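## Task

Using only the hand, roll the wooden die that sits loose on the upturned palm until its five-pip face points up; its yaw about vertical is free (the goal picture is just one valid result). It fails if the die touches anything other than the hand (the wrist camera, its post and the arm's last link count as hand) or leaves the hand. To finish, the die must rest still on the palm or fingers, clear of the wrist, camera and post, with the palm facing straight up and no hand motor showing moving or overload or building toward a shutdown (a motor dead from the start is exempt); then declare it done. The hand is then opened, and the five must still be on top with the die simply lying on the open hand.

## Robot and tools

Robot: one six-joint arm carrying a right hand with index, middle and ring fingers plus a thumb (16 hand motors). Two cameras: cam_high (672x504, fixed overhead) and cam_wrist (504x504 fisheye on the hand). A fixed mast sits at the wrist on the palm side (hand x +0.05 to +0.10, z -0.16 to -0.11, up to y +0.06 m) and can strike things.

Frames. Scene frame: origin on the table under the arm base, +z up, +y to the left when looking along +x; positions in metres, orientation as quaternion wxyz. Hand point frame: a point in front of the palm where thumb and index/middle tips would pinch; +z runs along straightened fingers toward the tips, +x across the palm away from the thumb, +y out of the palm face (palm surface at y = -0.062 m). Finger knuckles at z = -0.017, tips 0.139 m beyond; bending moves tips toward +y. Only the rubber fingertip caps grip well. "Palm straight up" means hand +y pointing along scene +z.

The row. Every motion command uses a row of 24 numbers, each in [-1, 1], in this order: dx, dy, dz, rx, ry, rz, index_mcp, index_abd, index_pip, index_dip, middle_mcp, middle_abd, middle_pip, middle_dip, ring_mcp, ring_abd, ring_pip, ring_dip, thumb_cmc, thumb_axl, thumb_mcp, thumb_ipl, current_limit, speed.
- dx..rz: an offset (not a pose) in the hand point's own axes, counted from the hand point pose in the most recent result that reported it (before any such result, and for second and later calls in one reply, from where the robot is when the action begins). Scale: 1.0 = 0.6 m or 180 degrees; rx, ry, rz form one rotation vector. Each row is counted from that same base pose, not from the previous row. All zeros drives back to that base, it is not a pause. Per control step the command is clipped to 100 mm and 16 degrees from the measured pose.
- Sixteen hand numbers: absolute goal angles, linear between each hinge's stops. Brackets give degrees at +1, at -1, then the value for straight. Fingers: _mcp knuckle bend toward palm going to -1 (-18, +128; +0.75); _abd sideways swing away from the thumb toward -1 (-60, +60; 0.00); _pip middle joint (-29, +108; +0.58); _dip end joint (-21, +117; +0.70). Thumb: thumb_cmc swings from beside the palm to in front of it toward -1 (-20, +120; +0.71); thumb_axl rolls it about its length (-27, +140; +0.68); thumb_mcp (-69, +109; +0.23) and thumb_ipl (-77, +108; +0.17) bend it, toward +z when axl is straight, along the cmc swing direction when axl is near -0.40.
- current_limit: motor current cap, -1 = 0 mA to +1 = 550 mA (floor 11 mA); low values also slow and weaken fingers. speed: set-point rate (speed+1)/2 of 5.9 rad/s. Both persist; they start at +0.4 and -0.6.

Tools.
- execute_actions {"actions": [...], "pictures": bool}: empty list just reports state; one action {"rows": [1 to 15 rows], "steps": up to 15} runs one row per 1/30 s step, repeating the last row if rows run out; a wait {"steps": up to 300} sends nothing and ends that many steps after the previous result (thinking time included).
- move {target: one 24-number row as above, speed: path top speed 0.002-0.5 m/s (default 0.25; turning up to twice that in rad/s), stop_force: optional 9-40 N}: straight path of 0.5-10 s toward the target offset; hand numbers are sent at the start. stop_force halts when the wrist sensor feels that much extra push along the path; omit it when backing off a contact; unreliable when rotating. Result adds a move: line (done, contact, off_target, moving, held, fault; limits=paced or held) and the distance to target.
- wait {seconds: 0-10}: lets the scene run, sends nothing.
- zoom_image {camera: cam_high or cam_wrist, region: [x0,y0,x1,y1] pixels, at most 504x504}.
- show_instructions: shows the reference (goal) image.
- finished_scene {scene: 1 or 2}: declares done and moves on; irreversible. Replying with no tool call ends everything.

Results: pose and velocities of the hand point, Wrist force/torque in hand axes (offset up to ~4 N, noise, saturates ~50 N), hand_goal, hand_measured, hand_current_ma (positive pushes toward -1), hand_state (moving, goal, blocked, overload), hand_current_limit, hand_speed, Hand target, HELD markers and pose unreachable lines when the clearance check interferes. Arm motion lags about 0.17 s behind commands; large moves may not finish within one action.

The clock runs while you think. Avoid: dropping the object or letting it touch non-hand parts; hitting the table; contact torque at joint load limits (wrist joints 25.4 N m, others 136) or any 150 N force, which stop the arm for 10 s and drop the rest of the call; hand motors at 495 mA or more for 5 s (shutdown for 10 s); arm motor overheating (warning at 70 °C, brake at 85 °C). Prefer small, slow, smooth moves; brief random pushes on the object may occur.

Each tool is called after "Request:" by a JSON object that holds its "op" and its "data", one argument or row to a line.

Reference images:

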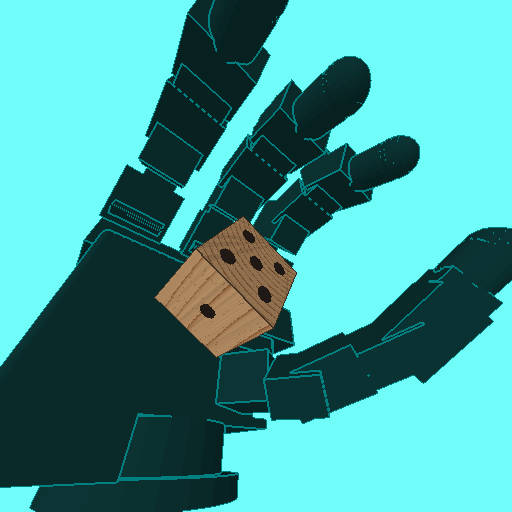

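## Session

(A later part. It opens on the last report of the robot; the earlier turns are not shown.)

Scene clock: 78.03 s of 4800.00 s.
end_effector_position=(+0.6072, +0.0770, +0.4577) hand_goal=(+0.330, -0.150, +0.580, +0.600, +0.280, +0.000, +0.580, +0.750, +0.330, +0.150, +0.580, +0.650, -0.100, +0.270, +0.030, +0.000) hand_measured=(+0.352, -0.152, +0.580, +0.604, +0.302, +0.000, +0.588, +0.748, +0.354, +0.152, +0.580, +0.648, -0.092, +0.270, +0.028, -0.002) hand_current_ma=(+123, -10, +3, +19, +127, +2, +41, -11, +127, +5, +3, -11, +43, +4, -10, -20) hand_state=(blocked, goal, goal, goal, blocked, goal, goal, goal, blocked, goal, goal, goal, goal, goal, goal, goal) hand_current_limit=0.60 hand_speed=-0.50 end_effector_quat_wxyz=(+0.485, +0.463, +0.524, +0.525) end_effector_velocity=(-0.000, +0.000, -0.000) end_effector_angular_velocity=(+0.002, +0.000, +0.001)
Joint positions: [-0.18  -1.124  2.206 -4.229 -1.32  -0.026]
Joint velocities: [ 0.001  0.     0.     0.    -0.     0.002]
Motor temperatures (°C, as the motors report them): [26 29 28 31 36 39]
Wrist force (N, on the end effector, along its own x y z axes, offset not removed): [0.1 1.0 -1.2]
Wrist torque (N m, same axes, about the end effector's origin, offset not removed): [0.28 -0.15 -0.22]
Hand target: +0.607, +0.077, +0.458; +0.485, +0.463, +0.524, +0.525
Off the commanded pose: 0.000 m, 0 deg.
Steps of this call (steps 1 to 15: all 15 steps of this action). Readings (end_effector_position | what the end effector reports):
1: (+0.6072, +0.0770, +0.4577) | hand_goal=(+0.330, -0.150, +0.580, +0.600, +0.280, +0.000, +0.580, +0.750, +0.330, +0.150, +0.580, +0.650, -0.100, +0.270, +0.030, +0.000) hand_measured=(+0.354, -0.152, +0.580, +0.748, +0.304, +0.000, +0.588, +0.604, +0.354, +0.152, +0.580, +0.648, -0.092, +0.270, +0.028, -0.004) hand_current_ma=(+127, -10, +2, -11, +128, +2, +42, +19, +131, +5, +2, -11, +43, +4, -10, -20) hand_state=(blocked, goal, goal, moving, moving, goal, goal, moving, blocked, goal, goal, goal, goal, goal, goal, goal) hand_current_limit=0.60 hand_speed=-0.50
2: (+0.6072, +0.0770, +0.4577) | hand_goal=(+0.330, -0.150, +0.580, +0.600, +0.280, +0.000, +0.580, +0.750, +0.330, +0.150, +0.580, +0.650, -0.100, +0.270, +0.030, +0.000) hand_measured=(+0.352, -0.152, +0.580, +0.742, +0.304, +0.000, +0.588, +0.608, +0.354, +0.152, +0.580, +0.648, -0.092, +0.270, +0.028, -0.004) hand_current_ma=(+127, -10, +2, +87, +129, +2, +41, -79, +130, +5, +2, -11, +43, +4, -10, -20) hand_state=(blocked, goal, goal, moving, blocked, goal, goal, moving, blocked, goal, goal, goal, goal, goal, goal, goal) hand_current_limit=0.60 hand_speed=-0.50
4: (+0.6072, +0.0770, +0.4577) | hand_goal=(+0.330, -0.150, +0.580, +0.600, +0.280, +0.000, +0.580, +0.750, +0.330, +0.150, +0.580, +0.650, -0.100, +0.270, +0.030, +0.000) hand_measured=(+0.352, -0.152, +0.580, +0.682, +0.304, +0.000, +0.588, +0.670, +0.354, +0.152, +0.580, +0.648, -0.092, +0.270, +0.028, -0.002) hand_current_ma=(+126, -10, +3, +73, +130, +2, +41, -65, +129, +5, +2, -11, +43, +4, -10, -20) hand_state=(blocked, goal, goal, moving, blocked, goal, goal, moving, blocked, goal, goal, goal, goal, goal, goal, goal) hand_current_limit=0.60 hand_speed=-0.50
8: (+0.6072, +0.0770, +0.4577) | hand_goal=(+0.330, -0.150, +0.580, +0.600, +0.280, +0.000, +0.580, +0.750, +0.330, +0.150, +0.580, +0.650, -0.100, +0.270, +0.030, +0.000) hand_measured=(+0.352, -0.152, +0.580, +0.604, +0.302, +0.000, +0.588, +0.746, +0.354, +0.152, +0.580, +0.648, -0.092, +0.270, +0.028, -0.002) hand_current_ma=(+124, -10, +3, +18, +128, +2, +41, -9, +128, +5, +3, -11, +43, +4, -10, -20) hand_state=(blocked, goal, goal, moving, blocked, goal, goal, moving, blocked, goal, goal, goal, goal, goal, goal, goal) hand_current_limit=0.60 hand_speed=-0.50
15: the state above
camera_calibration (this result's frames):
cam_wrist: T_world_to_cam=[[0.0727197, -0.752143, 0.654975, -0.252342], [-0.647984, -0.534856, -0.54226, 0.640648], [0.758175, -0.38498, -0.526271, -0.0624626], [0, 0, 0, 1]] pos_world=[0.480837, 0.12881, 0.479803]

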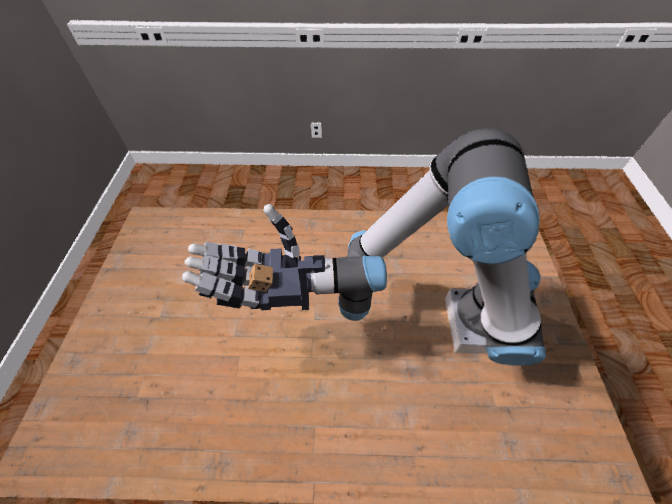

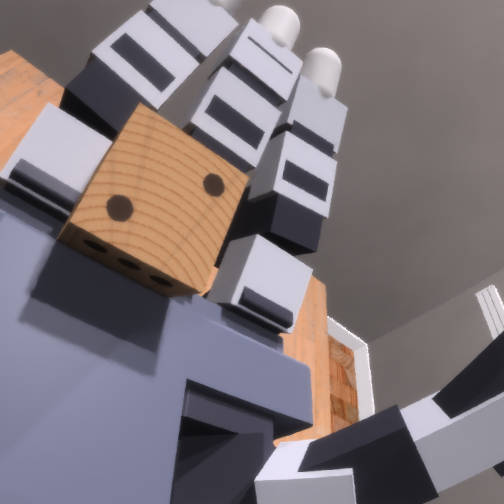

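Request:
{"op": "move", "data": {
  "target": [0,0,0,0,0,0,-0.5,0,0.5,0.6,-0.5,0,0.5,0.6,-0.5,0,0.5,0.6,-0.9,-0.4,-0.3,0.17,0.4,-0.7]
}}

Request:
{"op": "zoom_image", "data": {
  "camera": "cam_high",
  "region": [200,190,340,320]
}}

Scene clock: 85.20 s of 4800.00 s.
end_effector_position=(+0.6072, +0.0770, +0.4577) hand_goal=(-0.500, +0.000, +0.500, +0.600, -0.500, +0.000, +0.500, +0.600, -0.500, +0.000, +0.500, +0.600, -0.900, -0.400, -0.300, +0.170) hand_measured=(-0.496, -0.002, +0.502, +0.602, -0.066, +0.004, +0.504, +0.602, -0.072, -0.004, +0.506, +0.602, -0.906, -0.398, -0.304, +0.166) hand_current_ma=(+17, -15, +12, +13, +385, +17, +22, +15, +385, -20, +27, +15, -32, +15, -26, -27) hand_state=(goal, goal, goal, goal, blocked, goal, goal, goal, blocked, goal, goal, goal, goal, goal, goal, goal) hand_current_limit=0.40 hand_speed=-0.70 end_effector_quat_wxyz=(+0.485, +0.463, +0.524, +0.525) end_effector_velocity=(-0.000, -0.001, -0.000) end_effector_angular_velocity=(-0.001, -0.000, -0.002)
Joint positions: [-0.18  -1.124  2.206 -4.229 -1.32  -0.026]
Joint velocities: [-0.002 -0.     0.001 -0.001 -0.    -0.001]
Motor temperatures (°C, as the motors report them): [26 29 28 31 36 39]
Wrist force (N, on the end effector, along its own x y z axes, offset not removed): [-0.7 2.4 -2.2]
Wrist torque (N m, same axes, about the end effector's origin, offset not removed): [0.48 -0.04 -0.22]
Hand target: +0.607, +0.077, +0.458; +0.485, +0.463, +0.524, +0.525
Off the commanded pose: 0.000 m, 0 deg.
move: done
camera_calibration (this result's frames):
cam_wrist: T_world_to_cam=[[0.0727195, -0.752143, 0.654975, -0.252342], [-0.647984, -0.534856, -0.54226, 0.640648], [0.758175, -0.38498, -0.526271, -0.0624626], [0, 0, 0, 1]] pos_world=[0.480837, 0.12881, 0.479803]

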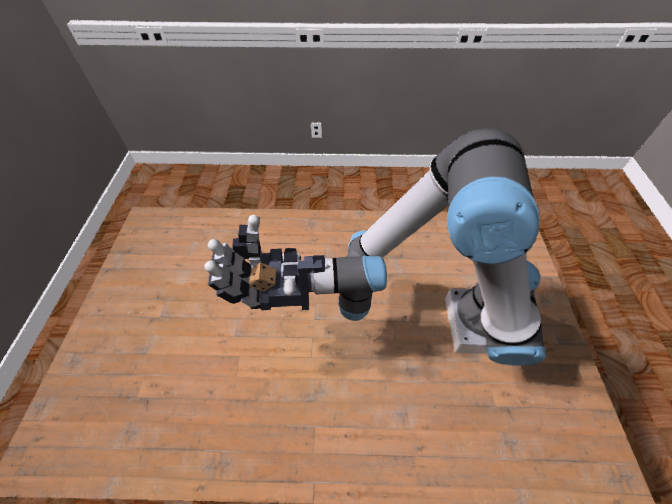

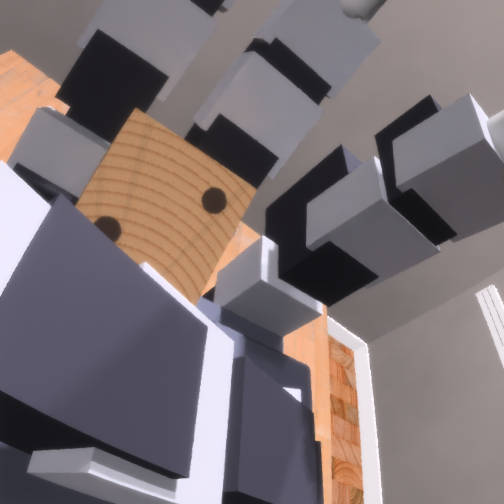

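Region (200, 190, 340, 320) of cam_high's 672x504 image, scaled by 3.600, with more detail than that image has; it fills the top 468 rows of this view, and the rest is white.

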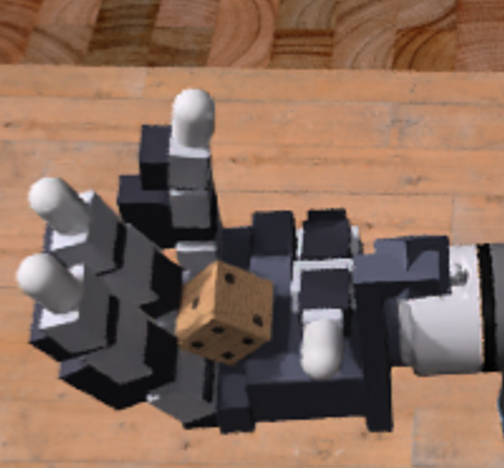

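Request:
{"op": "move", "data": {
  "target": [0,0,0,-0.12,0,0,0.2,0,0.3,0.5,0.2,0,0.3,0.5,0.2,0,0.3,0.5,-0.9,-0.4,-0.3,0.17,0.4,-0.8],
  "speed": 0.1
}}

Request:
{"op": "move", "data": {
  "target": [0,0,0,0.14,0,0,0.35,0,0,0.5,0.35,0,0,0.5,0.35,0,0,0.5,-1,0.2,-0.3,0.17,0.4,-0.8],
  "speed": 0.1
}}

Request:
{"op": "zoom_image", "data": {
  "camera": "cam_high",
  "region": [200,190,340,320]
}}

Scene clock: 95.80 s of 4800.00 s.
end_effector_position=(+0.6074, +0.0770, +0.4579) hand_goal=(+0.200, +0.000, +0.300, +0.500, +0.200, +0.000, +0.300, +0.500, +0.200, +0.000, +0.300, +0.500, -0.900, -0.400, -0.300, +0.170) hand_measured=(+0.204, -0.002, +0.302, +0.502, +0.206, +0.004, +0.304, +0.502, +0.206, -0.004, +0.304, +0.502, -0.906, -0.400, -0.304, +0.166) hand_current_ma=(+21, -15, +12, +13, +30, +15, +21, +14, +30, -17, +21, +14, -32, +3, -26, -27) hand_state=(goal, goal, goal, goal, goal, goal, goal, goal, goal, goal, goal, goal, goal, goal, goal, goal) hand_current_limit=0.40 hand_speed=-0.80 end_effector_quat_wxyz=(+0.563, +0.364, +0.417, +0.614) end_effector_velocity=(+0.000, -0.000, -0.000) end_effector_angular_velocity=(+0.001, -0.007, -0.001)
Joint positions: [-0.157 -0.847  1.958 -4.645 -1.35   0.061]
Joint velocities: [ 0.     0.005 -0.006 -0.006 -0.002  0.002]
Motor temperatures (°C, as the motors report them): [26 29 28 31 36 39]
Wrist force (N, on the end effector, along its own x y z axes, offset not removed): [0.8 0.4 -1.9]
Wrist torque (N m, same axes, about the end effector's origin, offset not removed): [0.08 -0.19 -0.15]
Hand target: +0.607, +0.077, +0.458; +0.563, +0.364, +0.416, +0.614
Off the commanded pose: 0.000 m, 0 deg.
move: done
camera_calibration (this result's frames):
cam_wrist: T_world_to_cam=[[-0.160204, -0.776475, 0.609444, -0.0882914], [-0.396903, -0.514633, -0.760013, 0.586494], [0.903771, -0.363648, -0.225739, -0.290177], [0, 0, 0, 1]] pos_world=[0.48089, 0.127751, 0.434048]

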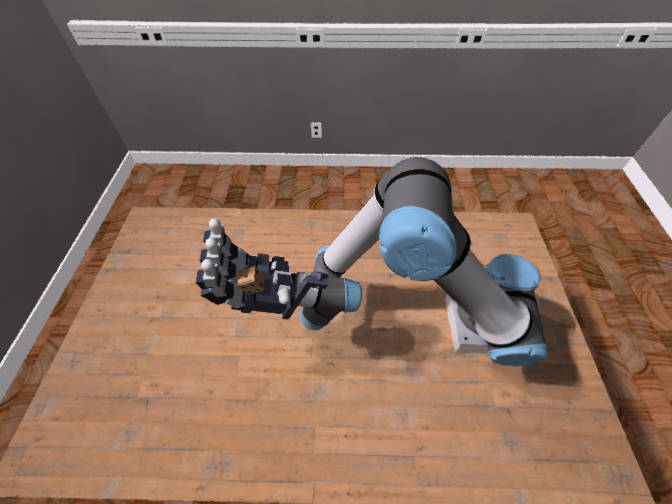

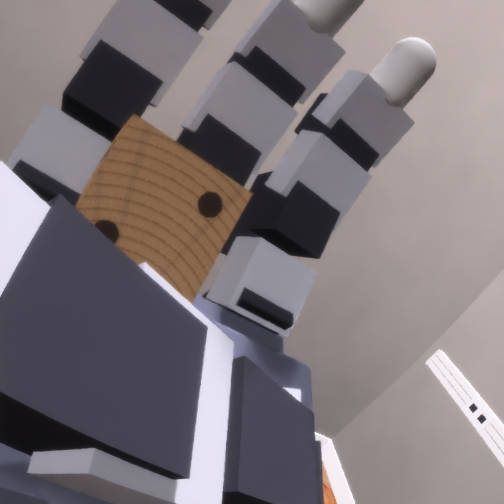

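Scene clock: 98.37 s of 4800.00 s.
end_effector_position=(+0.6071, +0.0770, +0.4577) hand_goal=(+0.350, +0.000, +0.000, +0.500, +0.350, +0.000, +0.000, +0.500, +0.350, +0.000, +0.000, +0.500, -1.000, +0.200, -0.300, +0.170) hand_measured=(+0.358, -0.002, +0.004, +0.502, +0.358, +0.004, +0.004, +0.502, +0.358, -0.004, +0.004, +0.502, -1.000, +0.194, -0.304, +0.166) hand_current_ma=(+40, -15, +19, +13, +40, +15, +19, +13, +40, -17, +19, +13, -1, -39, -27, -27) hand_state=(goal, goal, goal, goal, goal, goal, goal, goal, goal, goal, goal, goal, goal, goal, goal, goal) hand_current_limit=0.40 hand_speed=-0.80 end_effector_quat_wxyz=(+0.470, +0.478, +0.540, +0.508) end_effector_velocity=(+0.000, +0.000, +0.000) end_effector_angular_velocity=(-0.001, +0.008, +0.000)
Joint positions: [-0.183 -1.179  2.233 -4.137 -1.32  -0.042]
Joint velocities: [-0.    -0.008  0.003  0.014  0.    -0.003]
Motor temperatures (°C, as the motors report them): [26 29 28 31 36 39]
Wrist force (N, on the end effector, along its own x y z axes, offset not removed): [1.2 2.2 -2.5]
Wrist torque (N m, same axes, about the end effector's origin, offset not removed): [0.51 -0.24 -0.04]
Hand target: +0.607, +0.077, +0.458; +0.470, +0.479, +0.540, +0.508
Off the commanded pose: 0.000 m, 0 deg.
move: done
camera_calibration (this result's frames):
cam_wrist: T_world_to_cam=[[0.112654, -0.748168, 0.653876, -0.276317], [-0.681097, -0.537287, -0.497423, 0.640375], [0.723475, -0.389316, -0.570102, -0.0209683], [0, 0, 0, 1]] pos_world=[0.482455, 0.129171, 0.48726]

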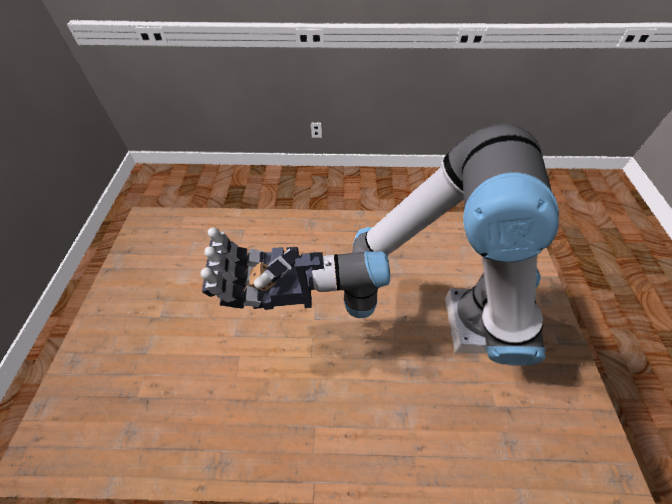

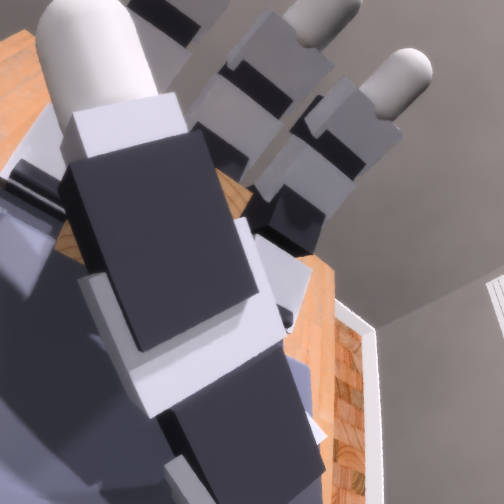

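Region (200, 190, 340, 320) of cam_high's 672x504 image, scaled by 3.600, with more detail than that image has; it fills the top 468 rows of this view, and the rest is white.

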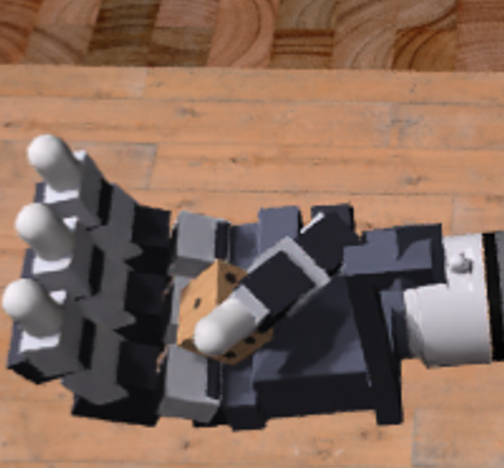

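Request:
{"op": "move", "data": {
  "target": [0,0,0,0,0,0,0.35,0,0,0.5,0.35,0,0,0.5,0.35,0,0,0.5,-1,0.2,-0.5,-0.4,0.4,-0.8]
}}

Request:
{"op": "move", "data": {
  "target": [0,0,0,0,0,0,0.35,0,0,0.5,0.35,0,0,0.5,0.35,0,0,0.5,-1,-0.5,-0.5,-0.4,0.4,-0.8]
}}

Request:
{"op": "move", "data": {
  "target": [0,0,0,0,0,0,0.35,0,0,0.5,0.35,0,0,0.5,0.35,0,0,0.5,-0.3,-0.5,0,0.1,0.4,-0.7]
}}

Request:
{"op": "zoom_image", "data": {
  "camera": "cam_high",
  "region": [200,190,340,320]
}}

Scene clock: 109.50 s of 4800.00 s.
end_effector_position=(+0.6071, +0.0770, +0.4577) hand_goal=(+0.350, +0.000, +0.000, +0.500, +0.350, +0.000, +0.000, +0.500, +0.350, +0.000, +0.000, +0.500, -1.000, +0.200, -0.500, -0.400) hand_measured=(+0.358, -0.002, +0.004, +0.502, +0.358, +0.004, +0.004, +0.502, +0.358, -0.004, +0.004, +0.502, -0.974, +0.196, -0.340, +0.072) hand_current_ma=(+40, -15, +19, +13, +40, +15, +19, +13, +41, -17, +19, +13, +157, -30, +385, +383) hand_state=(goal, goal, goal, goal, goal, goal, goal, goal, goal, goal, goal, goal, blocked, goal, blocked, blocked) hand_current_limit=0.40 hand_speed=-0.80 end_effector_quat_wxyz=(+0.470, +0.478, +0.540, +0.508) end_effector_velocity=(+0.000, -0.001, -0.000) end_effector_angular_velocity=(+0.001, -0.000, -0.001)
Joint positions: [-0.183 -1.179  2.233 -4.137 -1.32  -0.042]
Joint velocities: [-0.001  0.001 -0.001 -0.     0.     0.001]
Motor temperatures (°C, as the motors report them): [26 29 28 31 36 39]
Wrist force (N, on the end effector, along its own x y z axes, offset not removed): [-0.4 0.0 -1.1]
Wrist torque (N m, same axes, about the end effector's origin, offset not removed): [0.15 -0.08 -0.27]
Hand target: +0.607, +0.077, +0.458; +0.470, +0.478, +0.540, +0.508
Off the commanded pose: 0.000 m, 0 deg.
move: done
camera_calibration (this result's frames):
cam_wrist: T_world_to_cam=[[0.112486, -0.748174, 0.653898, -0.276283], [-0.68118, -0.537169, -0.497436, 0.640403], [0.723423, -0.389468, -0.570065, -0.020933], [0, 0, 0, 1]] pos_world=[0.482451, 0.129145, 0.487288]

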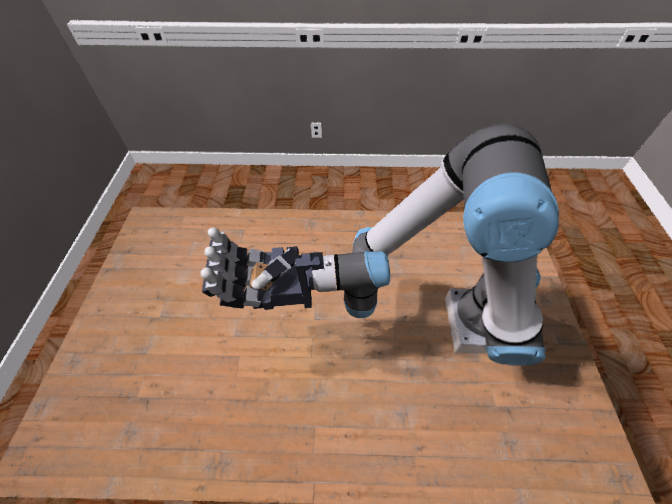

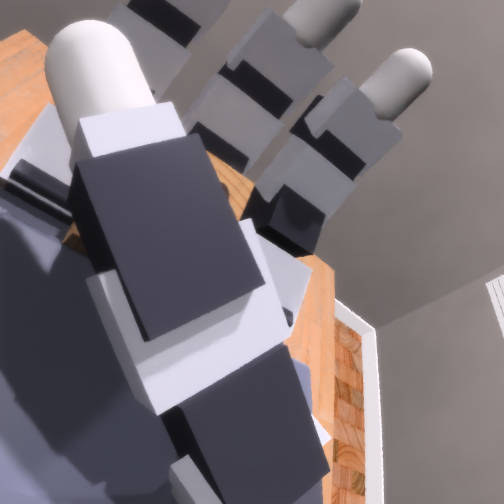

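Scene clock: 110.83 s of 4800.00 s.
end_effector_position=(+0.6071, +0.0770, +0.4577) hand_goal=(+0.350, +0.000, +0.000, +0.500, +0.350, +0.000, +0.000, +0.500, +0.350, +0.000, +0.000, +0.500, -1.000, -0.500, -0.500, -0.400) hand_measured=(+0.358, -0.002, +0.004, +0.502, +0.358, +0.004, +0.004, +0.502, +0.358, -0.004, +0.004, +0.502, -0.958, -0.162, -0.394, -0.158) hand_current_ma=(+43, -14, +19, +13, +43, +14, +19, +13, +44, -16, +19, +13, +252, +382, +385, +382) hand_state=(goal, goal, goal, goal, goal, goal, goal, goal, goal, goal, goal, goal, blocked, blocked, blocked, blocked) hand_current_limit=0.40 hand_speed=-0.80 end_effector_quat_wxyz=(+0.470, +0.478, +0.540, +0.508) end_effector_velocity=(+0.000, -0.000, +0.001) end_effector_angular_velocity=(-0.000, -0.002, -0.000)
Joint positions: [-0.183 -1.179  2.233 -4.137 -1.32  -0.042]
Joint velocities: [ 0.    -0.    -0.002 -0.001 -0.     0.   ]
Motor temperatures (°C, as the motors report them): [26 29 28 31 36 39]
Wrist force (N, on the end effector, along its own x y z axes, offset not removed): [-1.1 0.4 -1.7]
Wrist torque (N m, same axes, about the end effector's origin, offset not removed): [0.19 0.23 -0.22]
Hand target: +0.607, +0.077, +0.458; +0.470, +0.478, +0.540, +0.508
Off the commanded pose: 0.000 m, 0 deg.
move: done
camera_calibration (this result's frames):
cam_wrist: T_world_to_cam=[[0.112489, -0.748178, 0.653893, -0.276279], [-0.681184, -0.537166, -0.497436, 0.640403], [0.723419, -0.389465, -0.570072, -0.0209348], [0, 0, 0, 1]] pos_world=[0.482455, 0.129144, 0.487282]

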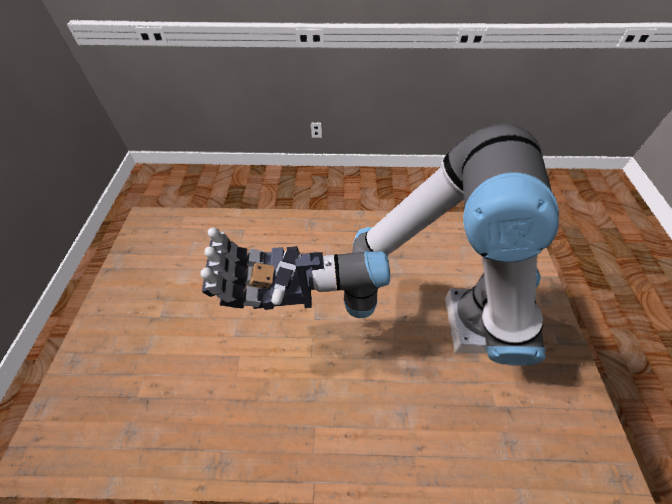

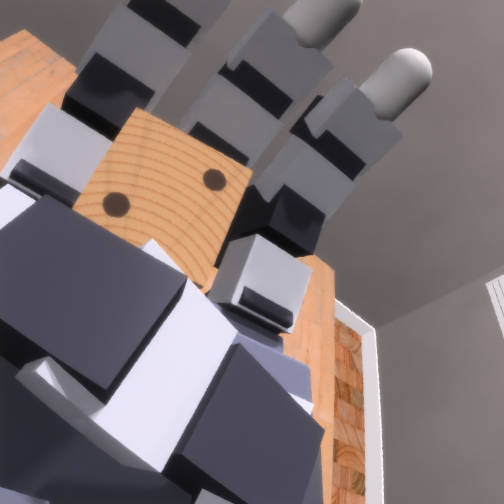

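Scene clock: 112.07 s of 4800.00 s.
end_effector_position=(+0.6071, +0.0770, +0.4577) hand_goal=(+0.350, +0.000, +0.000, +0.500, +0.350, +0.000, +0.000, +0.500, +0.350, +0.000, +0.000, +0.500, -0.300, -0.500, +0.000, +0.100) hand_measured=(+0.358, -0.002, +0.004, +0.502, +0.358, +0.004, +0.004, +0.502, +0.358, -0.004, +0.004, +0.502, -0.302, -0.498, -0.002, +0.098) hand_current_ma=(+43, -14, +19, +13, +43, +14, +19, +13, +44, -16, +19, +13, -7, +16, -17, -18) hand_state=(goal, goal, goal, goal, goal, goal, goal, goal, goal, goal, goal, goal, goal, goal, goal, goal) hand_current_limit=0.40 hand_speed=-0.70 end_effector_quat_wxyz=(+0.470, +0.478, +0.540, +0.508) end_effector_velocity=(-0.000, +0.000, -0.000) end_effector_angular_velocity=(-0.000, +0.001, +0.001)
Joint positions: [-0.183 -1.179  2.233 -4.137 -1.32  -0.042]
Joint velocities: [ 0.001 -0.     0.001 -0.     0.    -0.   ]
Motor temperatures (°C, as the motors report them): [26 29 28 31 36 39]
Wrist force (N, on the end effector, along its own x y z axes, offset not removed): [-3.8 1.2 -4.1]
Wrist torque (N m, same axes, about the end effector's origin, offset not removed): [0.59 0.43 -0.41]
Hand target: +0.607, +0.077, +0.458; +0.470, +0.478, +0.540, +0.508
Off the commanded pose: 0.000 m, 0 deg.
move: done
camera_calibration (this result's frames):
cam_wrist: T_world_to_cam=[[0.112489, -0.748178, 0.653893, -0.276279], [-0.681184, -0.537166, -0.497435, 0.640403], [0.723419, -0.389465, -0.570072, -0.0209348], [0, 0, 0, 1]] pos_world=[0.482455, 0.129144, 0.487282]

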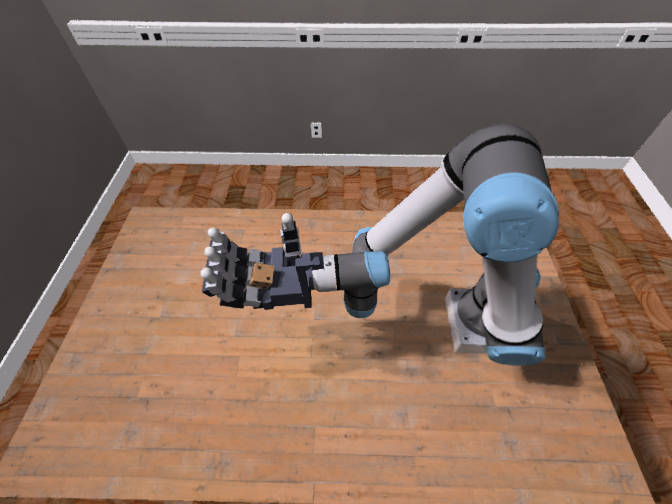

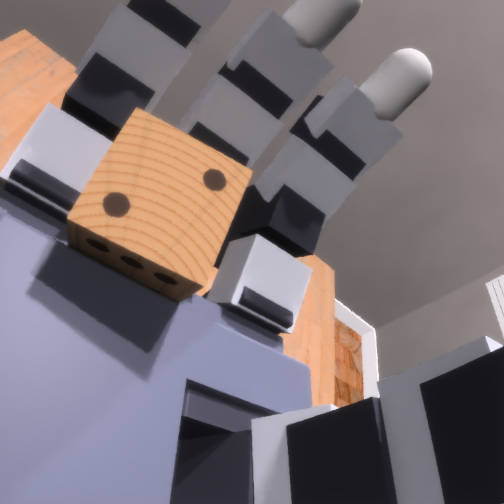

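Region (200, 190, 340, 320) of cam_high's 672x504 image, scaled by 3.600, with more detail than that image has; it fills the top 468 rows of this view, and the rest is white.

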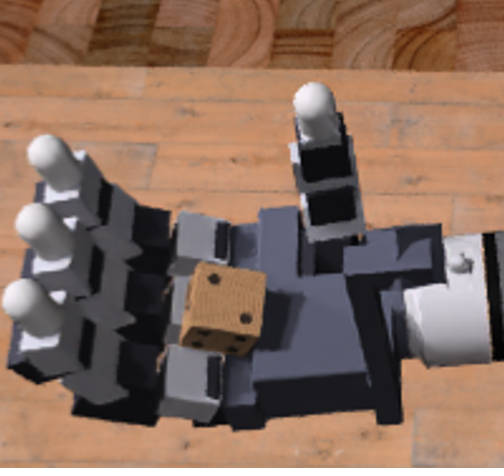

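Request:
{"op": "move", "data": {
  "target": [0,0,0,0.1,0,0,0.75,0,-0.6,0.5,0.75,0,-0.6,0.5,0.75,0,-0.6,0.5,-0.1,0.27,0.03,0,0.4,-0.7],
  "speed": 0.1
}}

Request:
{"op": "move", "data": {
  "target": [0,0,0,-0.04,0,0,0.75,0,0.3,-0.4,0.75,0,0.3,-0.4,0.75,0,0.3,-0.4,-0.1,0.27,0.03,0,0.4,-0.85],
  "speed": 0.05
}}

Request:
{"op": "move", "data": {
  "target": [0,0,0,-0.08,0,0,0.4,0,0.75,-0.9,0.4,0,0.75,-0.9,0.4,0,0.75,-0.9,-0.1,0.27,0.03,0,0.4,-0.9],
  "speed": 0.05
}}

Request:
{"op": "zoom_image", "data": {
  "camera": "cam_high",
  "region": [180,190,320,320]
}}

Scene clock: 128.00 s of 4800.00 s.
end_effector_position=(+0.6070, +0.0770, +0.4576) hand_goal=(+0.750, +0.000, -0.600, +0.500, +0.750, +0.000, -0.600, +0.500, +0.750, +0.000, -0.600, +0.500, -0.100, +0.270, +0.030, +0.000) hand_measured=(+0.758, -0.002, -0.594, +0.502, +0.758, +0.004, -0.594, +0.502, +0.758, -0.004, -0.594, +0.502, -0.098, +0.270, +0.030, +0.002) hand_current_ma=(+42, -14, +28, +13, +42, +14, +28, +13, +43, -16, +28, +13, +13, -6, -6, +10) hand_state=(goal, goal, goal, goal, goal, goal, goal, goal, goal, goal, goal, goal, goal, goal, goal, goal) hand_current_limit=0.40 hand_speed=-0.70 end_effector_quat_wxyz=(+0.390, +0.546, +0.613, +0.418) end_effector_velocity=(+0.000, +0.000, -0.000) end_effector_angular_velocity=(-0.001, +0.011, +0.001)
Joint positions: [-0.185 -1.459  2.284 -3.587 -1.344 -0.119]
Joint velocities: [ 0.001 -0.008 -0.001  0.02  -0.001 -0.003]
Motor temperatures (°C, as the motors report them): [26 29 28 31 36 39]
Wrist force (N, on the end effector, along its own x y z axes, offset not removed): [0.3 1.2 -2.9]
Wrist torque (N m, same axes, about the end effector's origin, offset not removed): [0.52 -0.11 -0.20]
Hand target: +0.607, +0.077, +0.458; +0.390, +0.546, +0.613, +0.418
Off the commanded pose: 0.000 m, 0 deg.
move: done
camera_calibration (this result's frames):
cam_wrist: T_world_to_cam=[[0.306014, -0.729758, 0.611399, -0.375596], [-0.80203, -0.543622, -0.247432, 0.599675], [0.512935, -0.414643, -0.751644, 0.191898], [0, 0, 0, 1]] pos_world=[0.497464, 0.131471, 0.522257]

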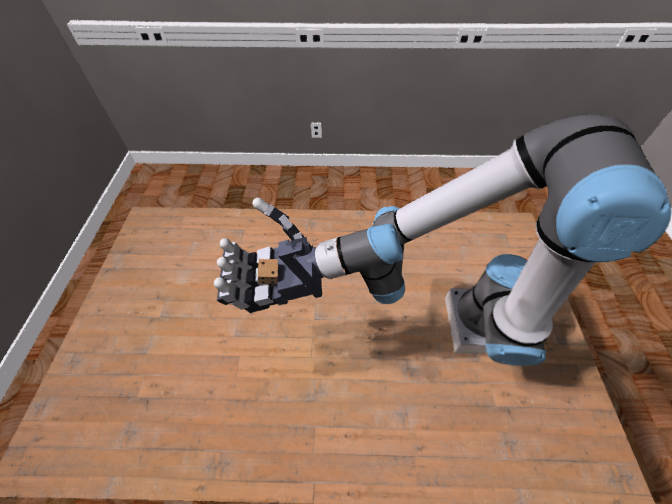

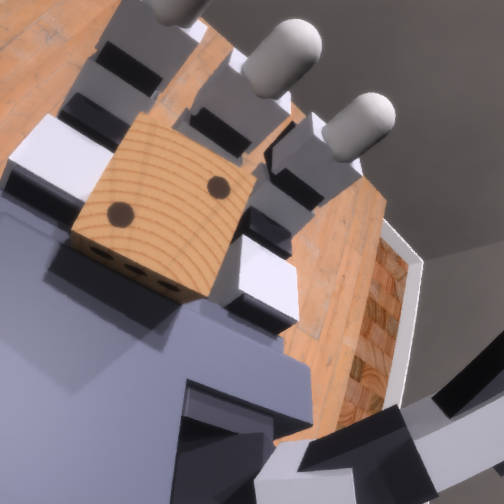

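Scene clock: 130.70 s of 4800.00 s.
end_effector_position=(+0.6070, +0.0770, +0.4576) hand_goal=(+0.750, +0.000, +0.300, -0.400, +0.750, +0.000, +0.300, -0.400, +0.750, +0.000, +0.300, -0.400, -0.100, +0.270, +0.030, +0.000) hand_measured=(+0.758, -0.002, +0.300, -0.398, +0.758, +0.004, +0.300, -0.398, +0.758, -0.004, +0.300, -0.398, -0.098, +0.270, +0.030, +0.002) hand_current_ma=(+47, -14, +0, +15, +46, +14, +0, +15, +47, -16, +0, +15, +13, -6, -6, +10) hand_state=(goal, goal, goal, goal, goal, goal, goal, goal, goal, goal, goal, goal, goal, goal, goal, goal) hand_current_limit=0.40 hand_speed=-0.85 end_effector_quat_wxyz=(+0.423, +0.520, +0.585, +0.455) end_effector_velocity=(-0.000, +0.000, -0.000) end_effector_angular_velocity=(-0.001, -0.000, +0.000)
Joint positions: [-0.186 -1.349  2.281 -3.822 -1.33  -0.089]
Joint velocities: [ 0.    -0.     0.001 -0.001 -0.    -0.001]
Motor temperatures (°C, as the motors report them): [26 29 28 31 36 39]
Wrist force (N, on the end effector, along its own x y z axes, offset not removed): [0.7 0.2 -3.5]
Wrist torque (N m, same axes, about the end effector's origin, offset not removed): [0.42 -0.23 -0.14]
Hand target: +0.607, +0.077, +0.458; +0.423, +0.520, +0.585, +0.455
Off the commanded pose: 0.000 m, 0 deg.
move: done
camera_calibration (this result's frames):
cam_wrist: T_world_to_cam=[[0.23, -0.736828, 0.635755, -0.340129], [-0.763005, -0.542033, -0.352171, 0.623837], [0.604089, -0.404085, -0.686871, 0.106096], [0, 0, 0, 1]] pos_world=[0.490129, 0.130395, 0.50881]

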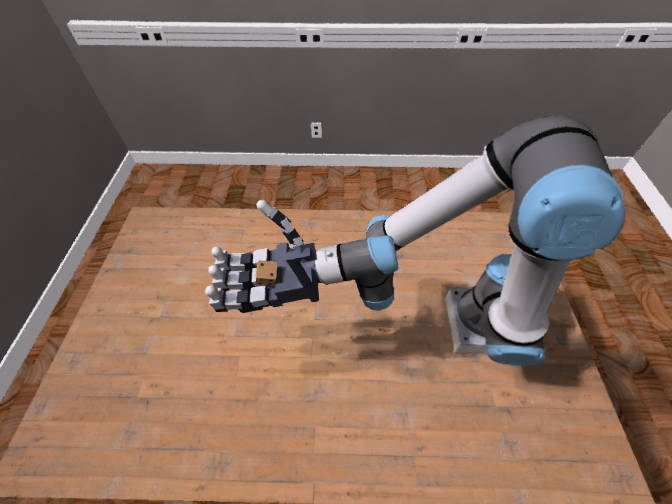

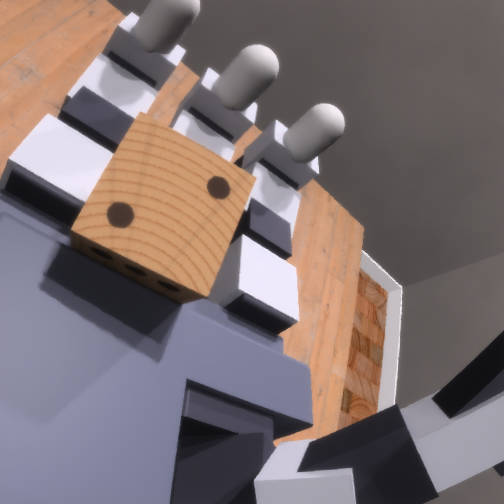

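Scene clock: 133.47 s of 4800.00 s.
end_effector_position=(+0.6071, +0.0770, +0.4577) hand_goal=(+0.400, +0.000, +0.750, -0.900, +0.400, +0.000, +0.750, -0.900, +0.400, +0.000, +0.750, -0.900, -0.100, +0.270, +0.030, +0.000) hand_measured=(+0.424, -0.002, +0.750, -0.898, +0.424, +0.004, +0.750, -0.898, +0.426, -0.004, +0.750, -0.898, -0.098, +0.270, +0.030, +0.002) hand_current_ma=(+132, -14, -2, +12, +132, +14, -2, +12, +134, -16, -2, +12, +14, -6, -6, +10) hand_state=(blocked, goal, goal, goal, blocked, goal, goal, goal, blocked, goal, goal, goal, goal, goal, goal, goal) hand_current_limit=0.40 hand_speed=-0.90 end_effector_quat_wxyz=(+0.485, +0.463, +0.524, +0.525) end_effector_velocity=(+0.000, -0.001, -0.000) end_effector_angular_velocity=(+0.003, -0.009, -0.001)
Joint positions: [-0.181 -1.124  2.206 -4.23  -1.32  -0.026]
Joint velocities: [-0.001  0.009 -0.005 -0.013 -0.     0.004]
Motor temperatures (°C, as the motors report them): [26 29 28 31 36 39]
Wrist force (N, on the end effector, along its own x y z axes, offset not removed): [-1.7 -0.4 -1.4]
Wrist torque (N m, same axes, about the end effector's origin, offset not removed): [0.14 -0.04 -0.37]
Hand target: +0.607, +0.077, +0.458; +0.485, +0.463, +0.524, +0.525
Off the commanded pose: 0.000 m, 0 deg.
move: done
camera_calibration (this result's frames):
cam_wrist: T_world_to_cam=[[0.0728279, -0.752112, 0.654998, -0.252384], [-0.647804, -0.535018, -0.542315, 0.64054], [0.758318, -0.384815, -0.526186, -0.062554], [0, 0, 0, 1]] pos_world=[0.480761, 0.128807, 0.47977]

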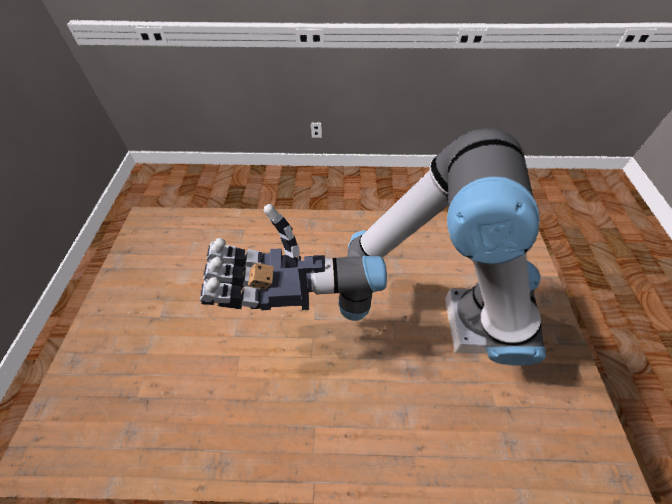

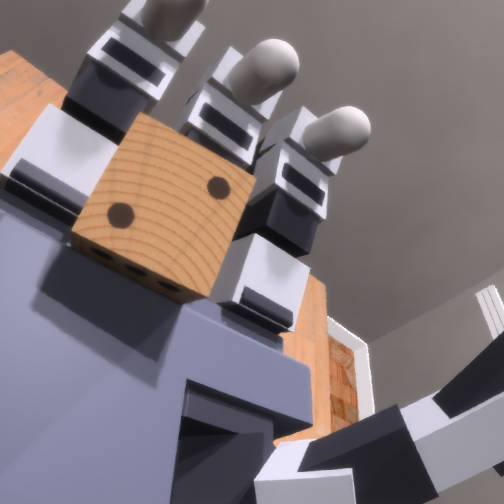

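Region (180, 190, 320, 320) of cam_high's 672x504 image, scaled by 3.600, with more detail than that image has; it fills the top 468 rows of this view, and the rest is white.

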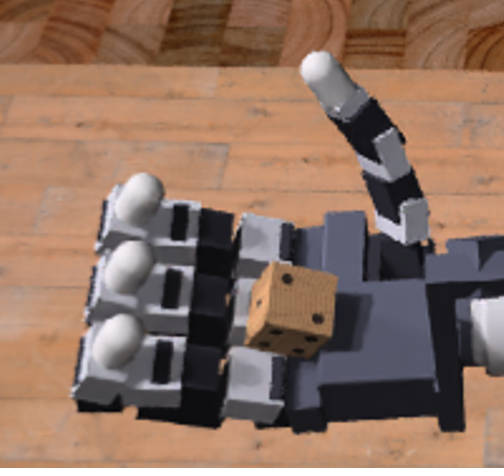

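Request:
{"op": "move", "data": {
  "target": [0,0,0,0.24,0,0,0.3,0,-0.2,0.3,0.3,0,-0.2,0.3,0.3,0,-0.2,0.3,-0.1,0.27,0.03,0,0.4,-0.7],
  "speed": 0.1
}}

Request:
{"op": "move", "data": {
  "target": [0,0,0,0,0,0,-0.5,0,0.3,0.3,-0.5,0,0.3,0.3,-0.5,0,0.3,0.3,-0.1,0.27,0.03,0,0.4,-0.8]
}}

Scene clock: 142.27 s of 4800.00 s.
end_effector_position=(+0.6068, +0.0771, +0.4575) hand_goal=(+0.300, +0.000, -0.200, +0.300, +0.300, +0.000, -0.200, +0.300, +0.300, +0.000, -0.200, +0.300, -0.100, +0.270, +0.030, +0.000) hand_measured=(+0.322, -0.002, -0.196, +0.298, +0.322, +0.004, -0.196, +0.298, +0.322, -0.004, -0.196, +0.298, -0.098, +0.270, +0.028, +0.002) hand_current_ma=(+118, -14, +23, -13, +118, +14, +23, -13, +120, -16, +23, -13, +14, -5, -7, +8) hand_state=(blocked, goal, goal, goal, blocked, goal, goal, goal, blocked, goal, goal, goal, goal, goal, goal, goal) hand_current_limit=0.40 hand_speed=-0.70 end_effector_quat_wxyz=(+0.281, +0.609, +0.680, +0.296) end_effector_velocity=(+0.000, -0.000, +0.000) end_effector_angular_velocity=(-0.001, +0.009, -0.000)
Joint positions: [-0.165 -1.683  2.155 -2.856 -1.418 -0.18 ]
Joint velocities: [ 0.    -0.002 -0.006  0.017 -0.002 -0.001]
Motor temperatures (°C, as the motors report them): [26 29 28 31 36 39]
Wrist force (N, on the end effector, along its own x y z axes, offset not removed): [-0.1 0.4 -3.4]
Wrist torque (N m, same axes, about the end effector's origin, offset not removed): [0.74 0.03 -0.16]
Hand target: +0.607, +0.077, +0.457; +0.280, +0.610, +0.680, +0.295
Off the commanded pose: 0.000 m, 0 deg.
move: done
camera_calibration (this result's frames):
cam_wrist: T_world_to_cam=[[0.507998, -0.712244, 0.484404, -0.441234], [-0.83746, -0.539952, 0.0843317, 0.468964], [0.20149, -0.44851, -0.87077, 0.438053], [0, 0, 0, 1]] pos_world=[0.528621, 0.135422, 0.555631]

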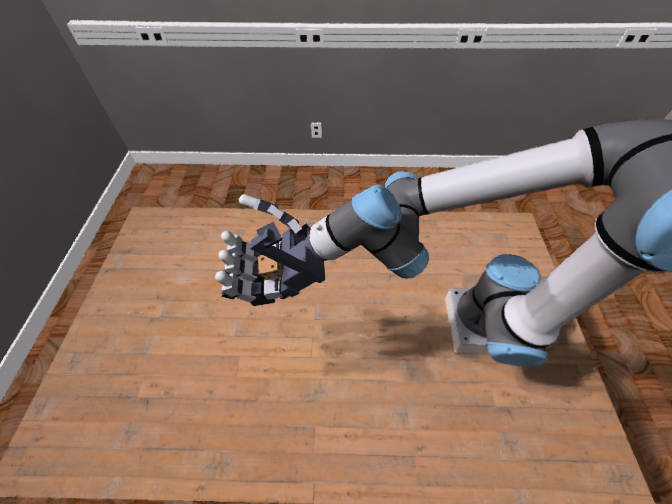

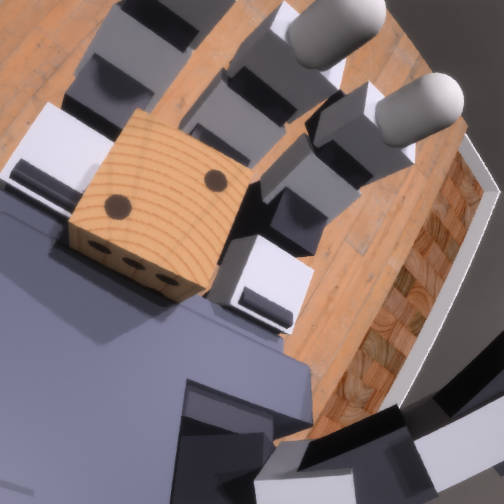

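Scene clock: 144.27 s of 4800.00 s.
end_effector_position=(+0.6067, +0.0771, +0.4575) hand_goal=(-0.500, +0.000, +0.300, +0.300, -0.500, +0.000, +0.300, +0.300, -0.500, +0.000, +0.300, +0.300, -0.100, +0.270, +0.030, +0.000) hand_measured=(-0.482, -0.002, +0.300, +0.298, -0.066, +0.004, +0.300, +0.298, -0.464, -0.004, +0.300, +0.298, -0.098, +0.270, +0.028, +0.002) hand_current_ma=(+100, -14, -3, -13, +385, +13, +1, -12, +191, -16, -2, -13, +14, -4, -8, +8) hand_state=(goal, goal, goal, goal, blocked, goal, goal, goal, blocked, goal, goal, goal, goal, goal, goal, goal) hand_current_limit=0.40 hand_speed=-0.80 end_effector_quat_wxyz=(+0.281, +0.609, +0.680, +0.296) end_effector_velocity=(+0.000, -0.001, -0.000) end_effector_angular_velocity=(+0.001, +0.000, -0.002)
Joint positions: [-0.165 -1.683  2.155 -2.856 -1.418 -0.18 ]
Joint velocities: [-0.001  0.     0.    -0.    -0.     0.002]
Motor temperatures (°C, as the motors report them): [26 29 28 31 36 39]
Wrist force (N, on the end effector, along its own x y z axes, offset not removed): [-0.5 1.0 -2.1]
Wrist torque (N m, same axes, about the end effector's origin, offset not removed): [0.45 0.09 -0.20]
Hand target: +0.607, +0.077, +0.457; +0.281, +0.609, +0.680, +0.296
Off the commanded pose: 0.000 m, 0 deg.
move: done
camera_calibration (this result's frames):
cam_wrist: T_world_to_cam=[[0.507987, -0.712236, 0.484426, -0.441236], [-0.837469, -0.539936, 0.084351, 0.468957], [0.201481, -0.448541, -0.870756, 0.438055], [0, 0, 0, 1]] pos_world=[0.528619, 0.135428, 0.555629]

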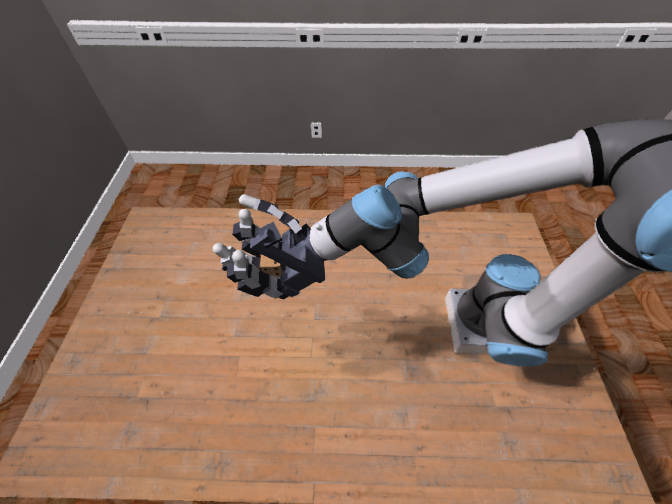

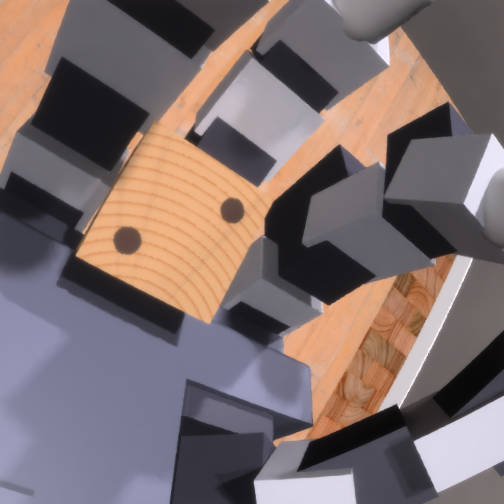

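Request:
{"op": "move", "data": {
  "target": [0,0,0,0.14,0,0,0.1,0,-0.2,0.3,0.2,0,-0.2,0.3,0.1,0,-0.2,0.3,-0.1,0.27,0.03,0,0.4,-0.7],
  "speed": 0.1
}}

Request:
{"op": "move", "data": {
  "target": [0,0,0,0,0,0,-0.5,0,0.3,0.3,-0.5,0,0.3,0.3,-0.5,0,0.3,0.3,-0.1,0.27,0.03,0,0.4,-0.8]
}}

Scene clock: 152.57 s of 4800.00 s.
end_effector_position=(+0.6065, +0.0771, +0.4575) hand_goal=(+0.100, +0.000, -0.200, +0.300, +0.200, +0.000, -0.200, +0.300, +0.100, +0.000, -0.200, +0.300, -0.100, +0.270, +0.030, +0.000) hand_measured=(+0.108, -0.002, -0.194, +0.298, +0.210, +0.004, -0.192, +0.298, +0.108, -0.004, -0.194, +0.298, -0.098, +0.270, +0.028, +0.000) hand_current_ma=(+46, -14, +32, -13, +52, +13, +38, -12, +47, -16, +32, -13, +14, -4, -15, +7) hand_state=(goal, goal, goal, goal, goal, goal, goal, goal, goal, goal, goal, goal, goal, goal, goal, goal) hand_current_limit=0.40 hand_speed=-0.70 end_effector_quat_wxyz=(+0.141, +0.656, +0.728, +0.140) end_effector_velocity=(+0.000, -0.000, -0.000) end_effector_angular_velocity=(-0.001, +0.009, +0.000)
Joint positions: [-0.127 -1.679  1.822 -2.097 -1.523 -0.192]
Joint velocities: [-0.     0.003 -0.008  0.014 -0.002 -0.001]
Motor temperatures (°C, as the motors report them): [26 29 28 31 36 39]
Wrist force (N, on the end effector, along its own x y z axes, offset not removed): [-1.2 1.9 -2.5]
Wrist torque (N m, same axes, about the end effector's origin, offset not removed): [0.75 0.09 -0.15]
Hand target: +0.607, +0.077, +0.458; +0.141, +0.656, +0.728, +0.140
Off the commanded pose: 0.000 m, 0 deg.
move: done
camera_calibration (this result's frames):
cam_wrist: T_world_to_cam=[[0.665146, -0.7016, 0.255613, -0.43259], [-0.723215, -0.520094, 0.454382, 0.228641], [-0.185851, -0.487094, -0.853346, 0.66808], [0, 0, 0, 1]] pos_world=[0.577255, 0.140827, 0.576788]

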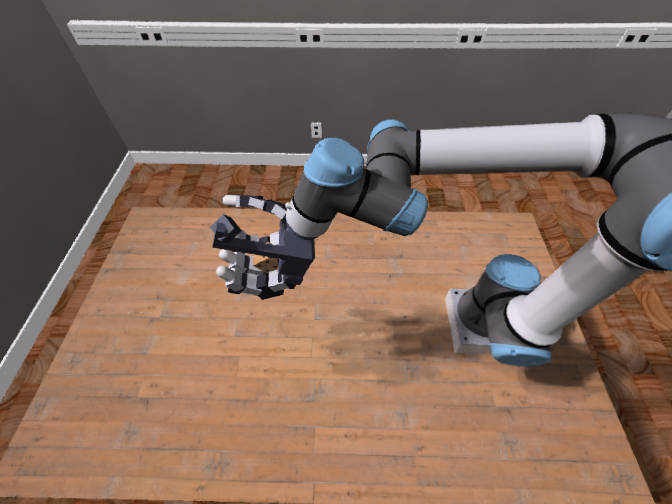

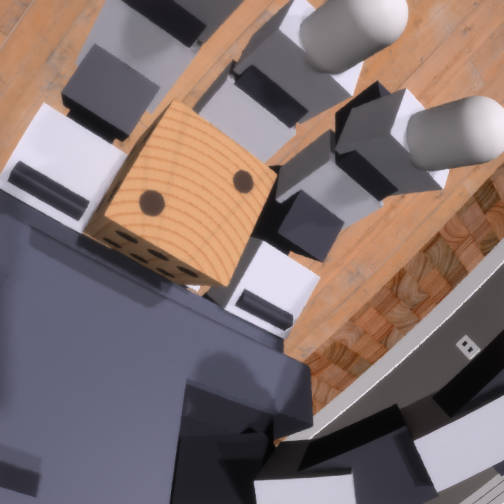

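Scene clock: 154.13 s of 4800.00 s.
end_effector_position=(+0.6065, +0.0771, +0.4575) hand_goal=(-0.500, +0.000, +0.300, +0.300, -0.500, +0.000, +0.300, +0.300, -0.500, +0.000, +0.300, +0.300, -0.100, +0.270, +0.030, +0.000) hand_measured=(-0.476, -0.002, +0.300, +0.298, -0.060, +0.004, +0.300, +0.298, -0.474, -0.004, +0.300, +0.298, -0.098, +0.270, +0.028, +0.000) hand_current_ma=(+133, -14, -1, -12, +385, +13, +3, -11, +142, -16, -1, -12, +14, -4, -15, +7) hand_state=(blocked, goal, goal, goal, blocked, goal, goal, goal, blocked, goal, goal, goal, goal, goal, goal, goal) hand_current_limit=0.40 hand_speed=-0.80 end_effector_quat_wxyz=(+0.141, +0.656, +0.728, +0.140) end_effector_velocity=(+0.000, +0.000, +0.001) end_effector_angular_velocity=(+0.000, -0.001, +0.000)
Joint positions: [-0.127 -1.679  1.822 -2.097 -1.523 -0.192]
Joint velocities: [ 0.    -0.    -0.001 -0.001  0.    -0.   ]
Motor temperatures (°C, as the motors report them): [26 29 28 31 36 39]
Wrist force (N, on the end effector, along its own x y z axes, offset not removed): [1.1 0.2 -0.1]
Wrist torque (N m, same axes, about the end effector's origin, offset not removed): [0.37 -0.27 -0.16]
Hand target: +0.607, +0.077, +0.458; +0.141, +0.656, +0.728, +0.140
Off the commanded pose: 0.000 m, 0 deg.
move: done
camera_calibration (this result's frames):
cam_wrist: T_world_to_cam=[[0.66514, -0.701596, 0.255639, -0.432596], [-0.723216, -0.520063, 0.454416, 0.228625], [-0.185867, -0.487133, -0.85332, 0.668076], [0, 0, 0, 1]] pos_world=[0.577256, 0.140833, 0.576781]

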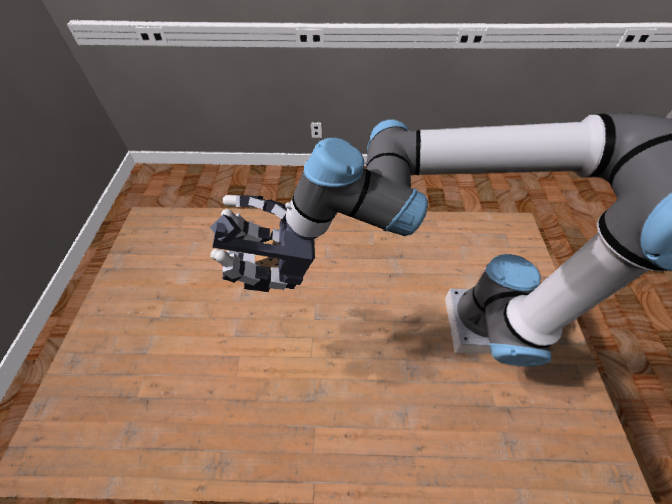

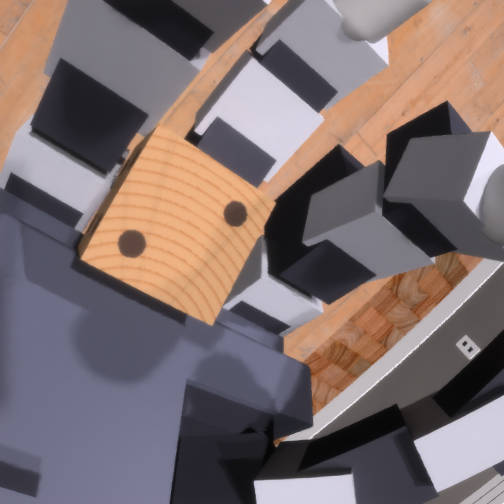

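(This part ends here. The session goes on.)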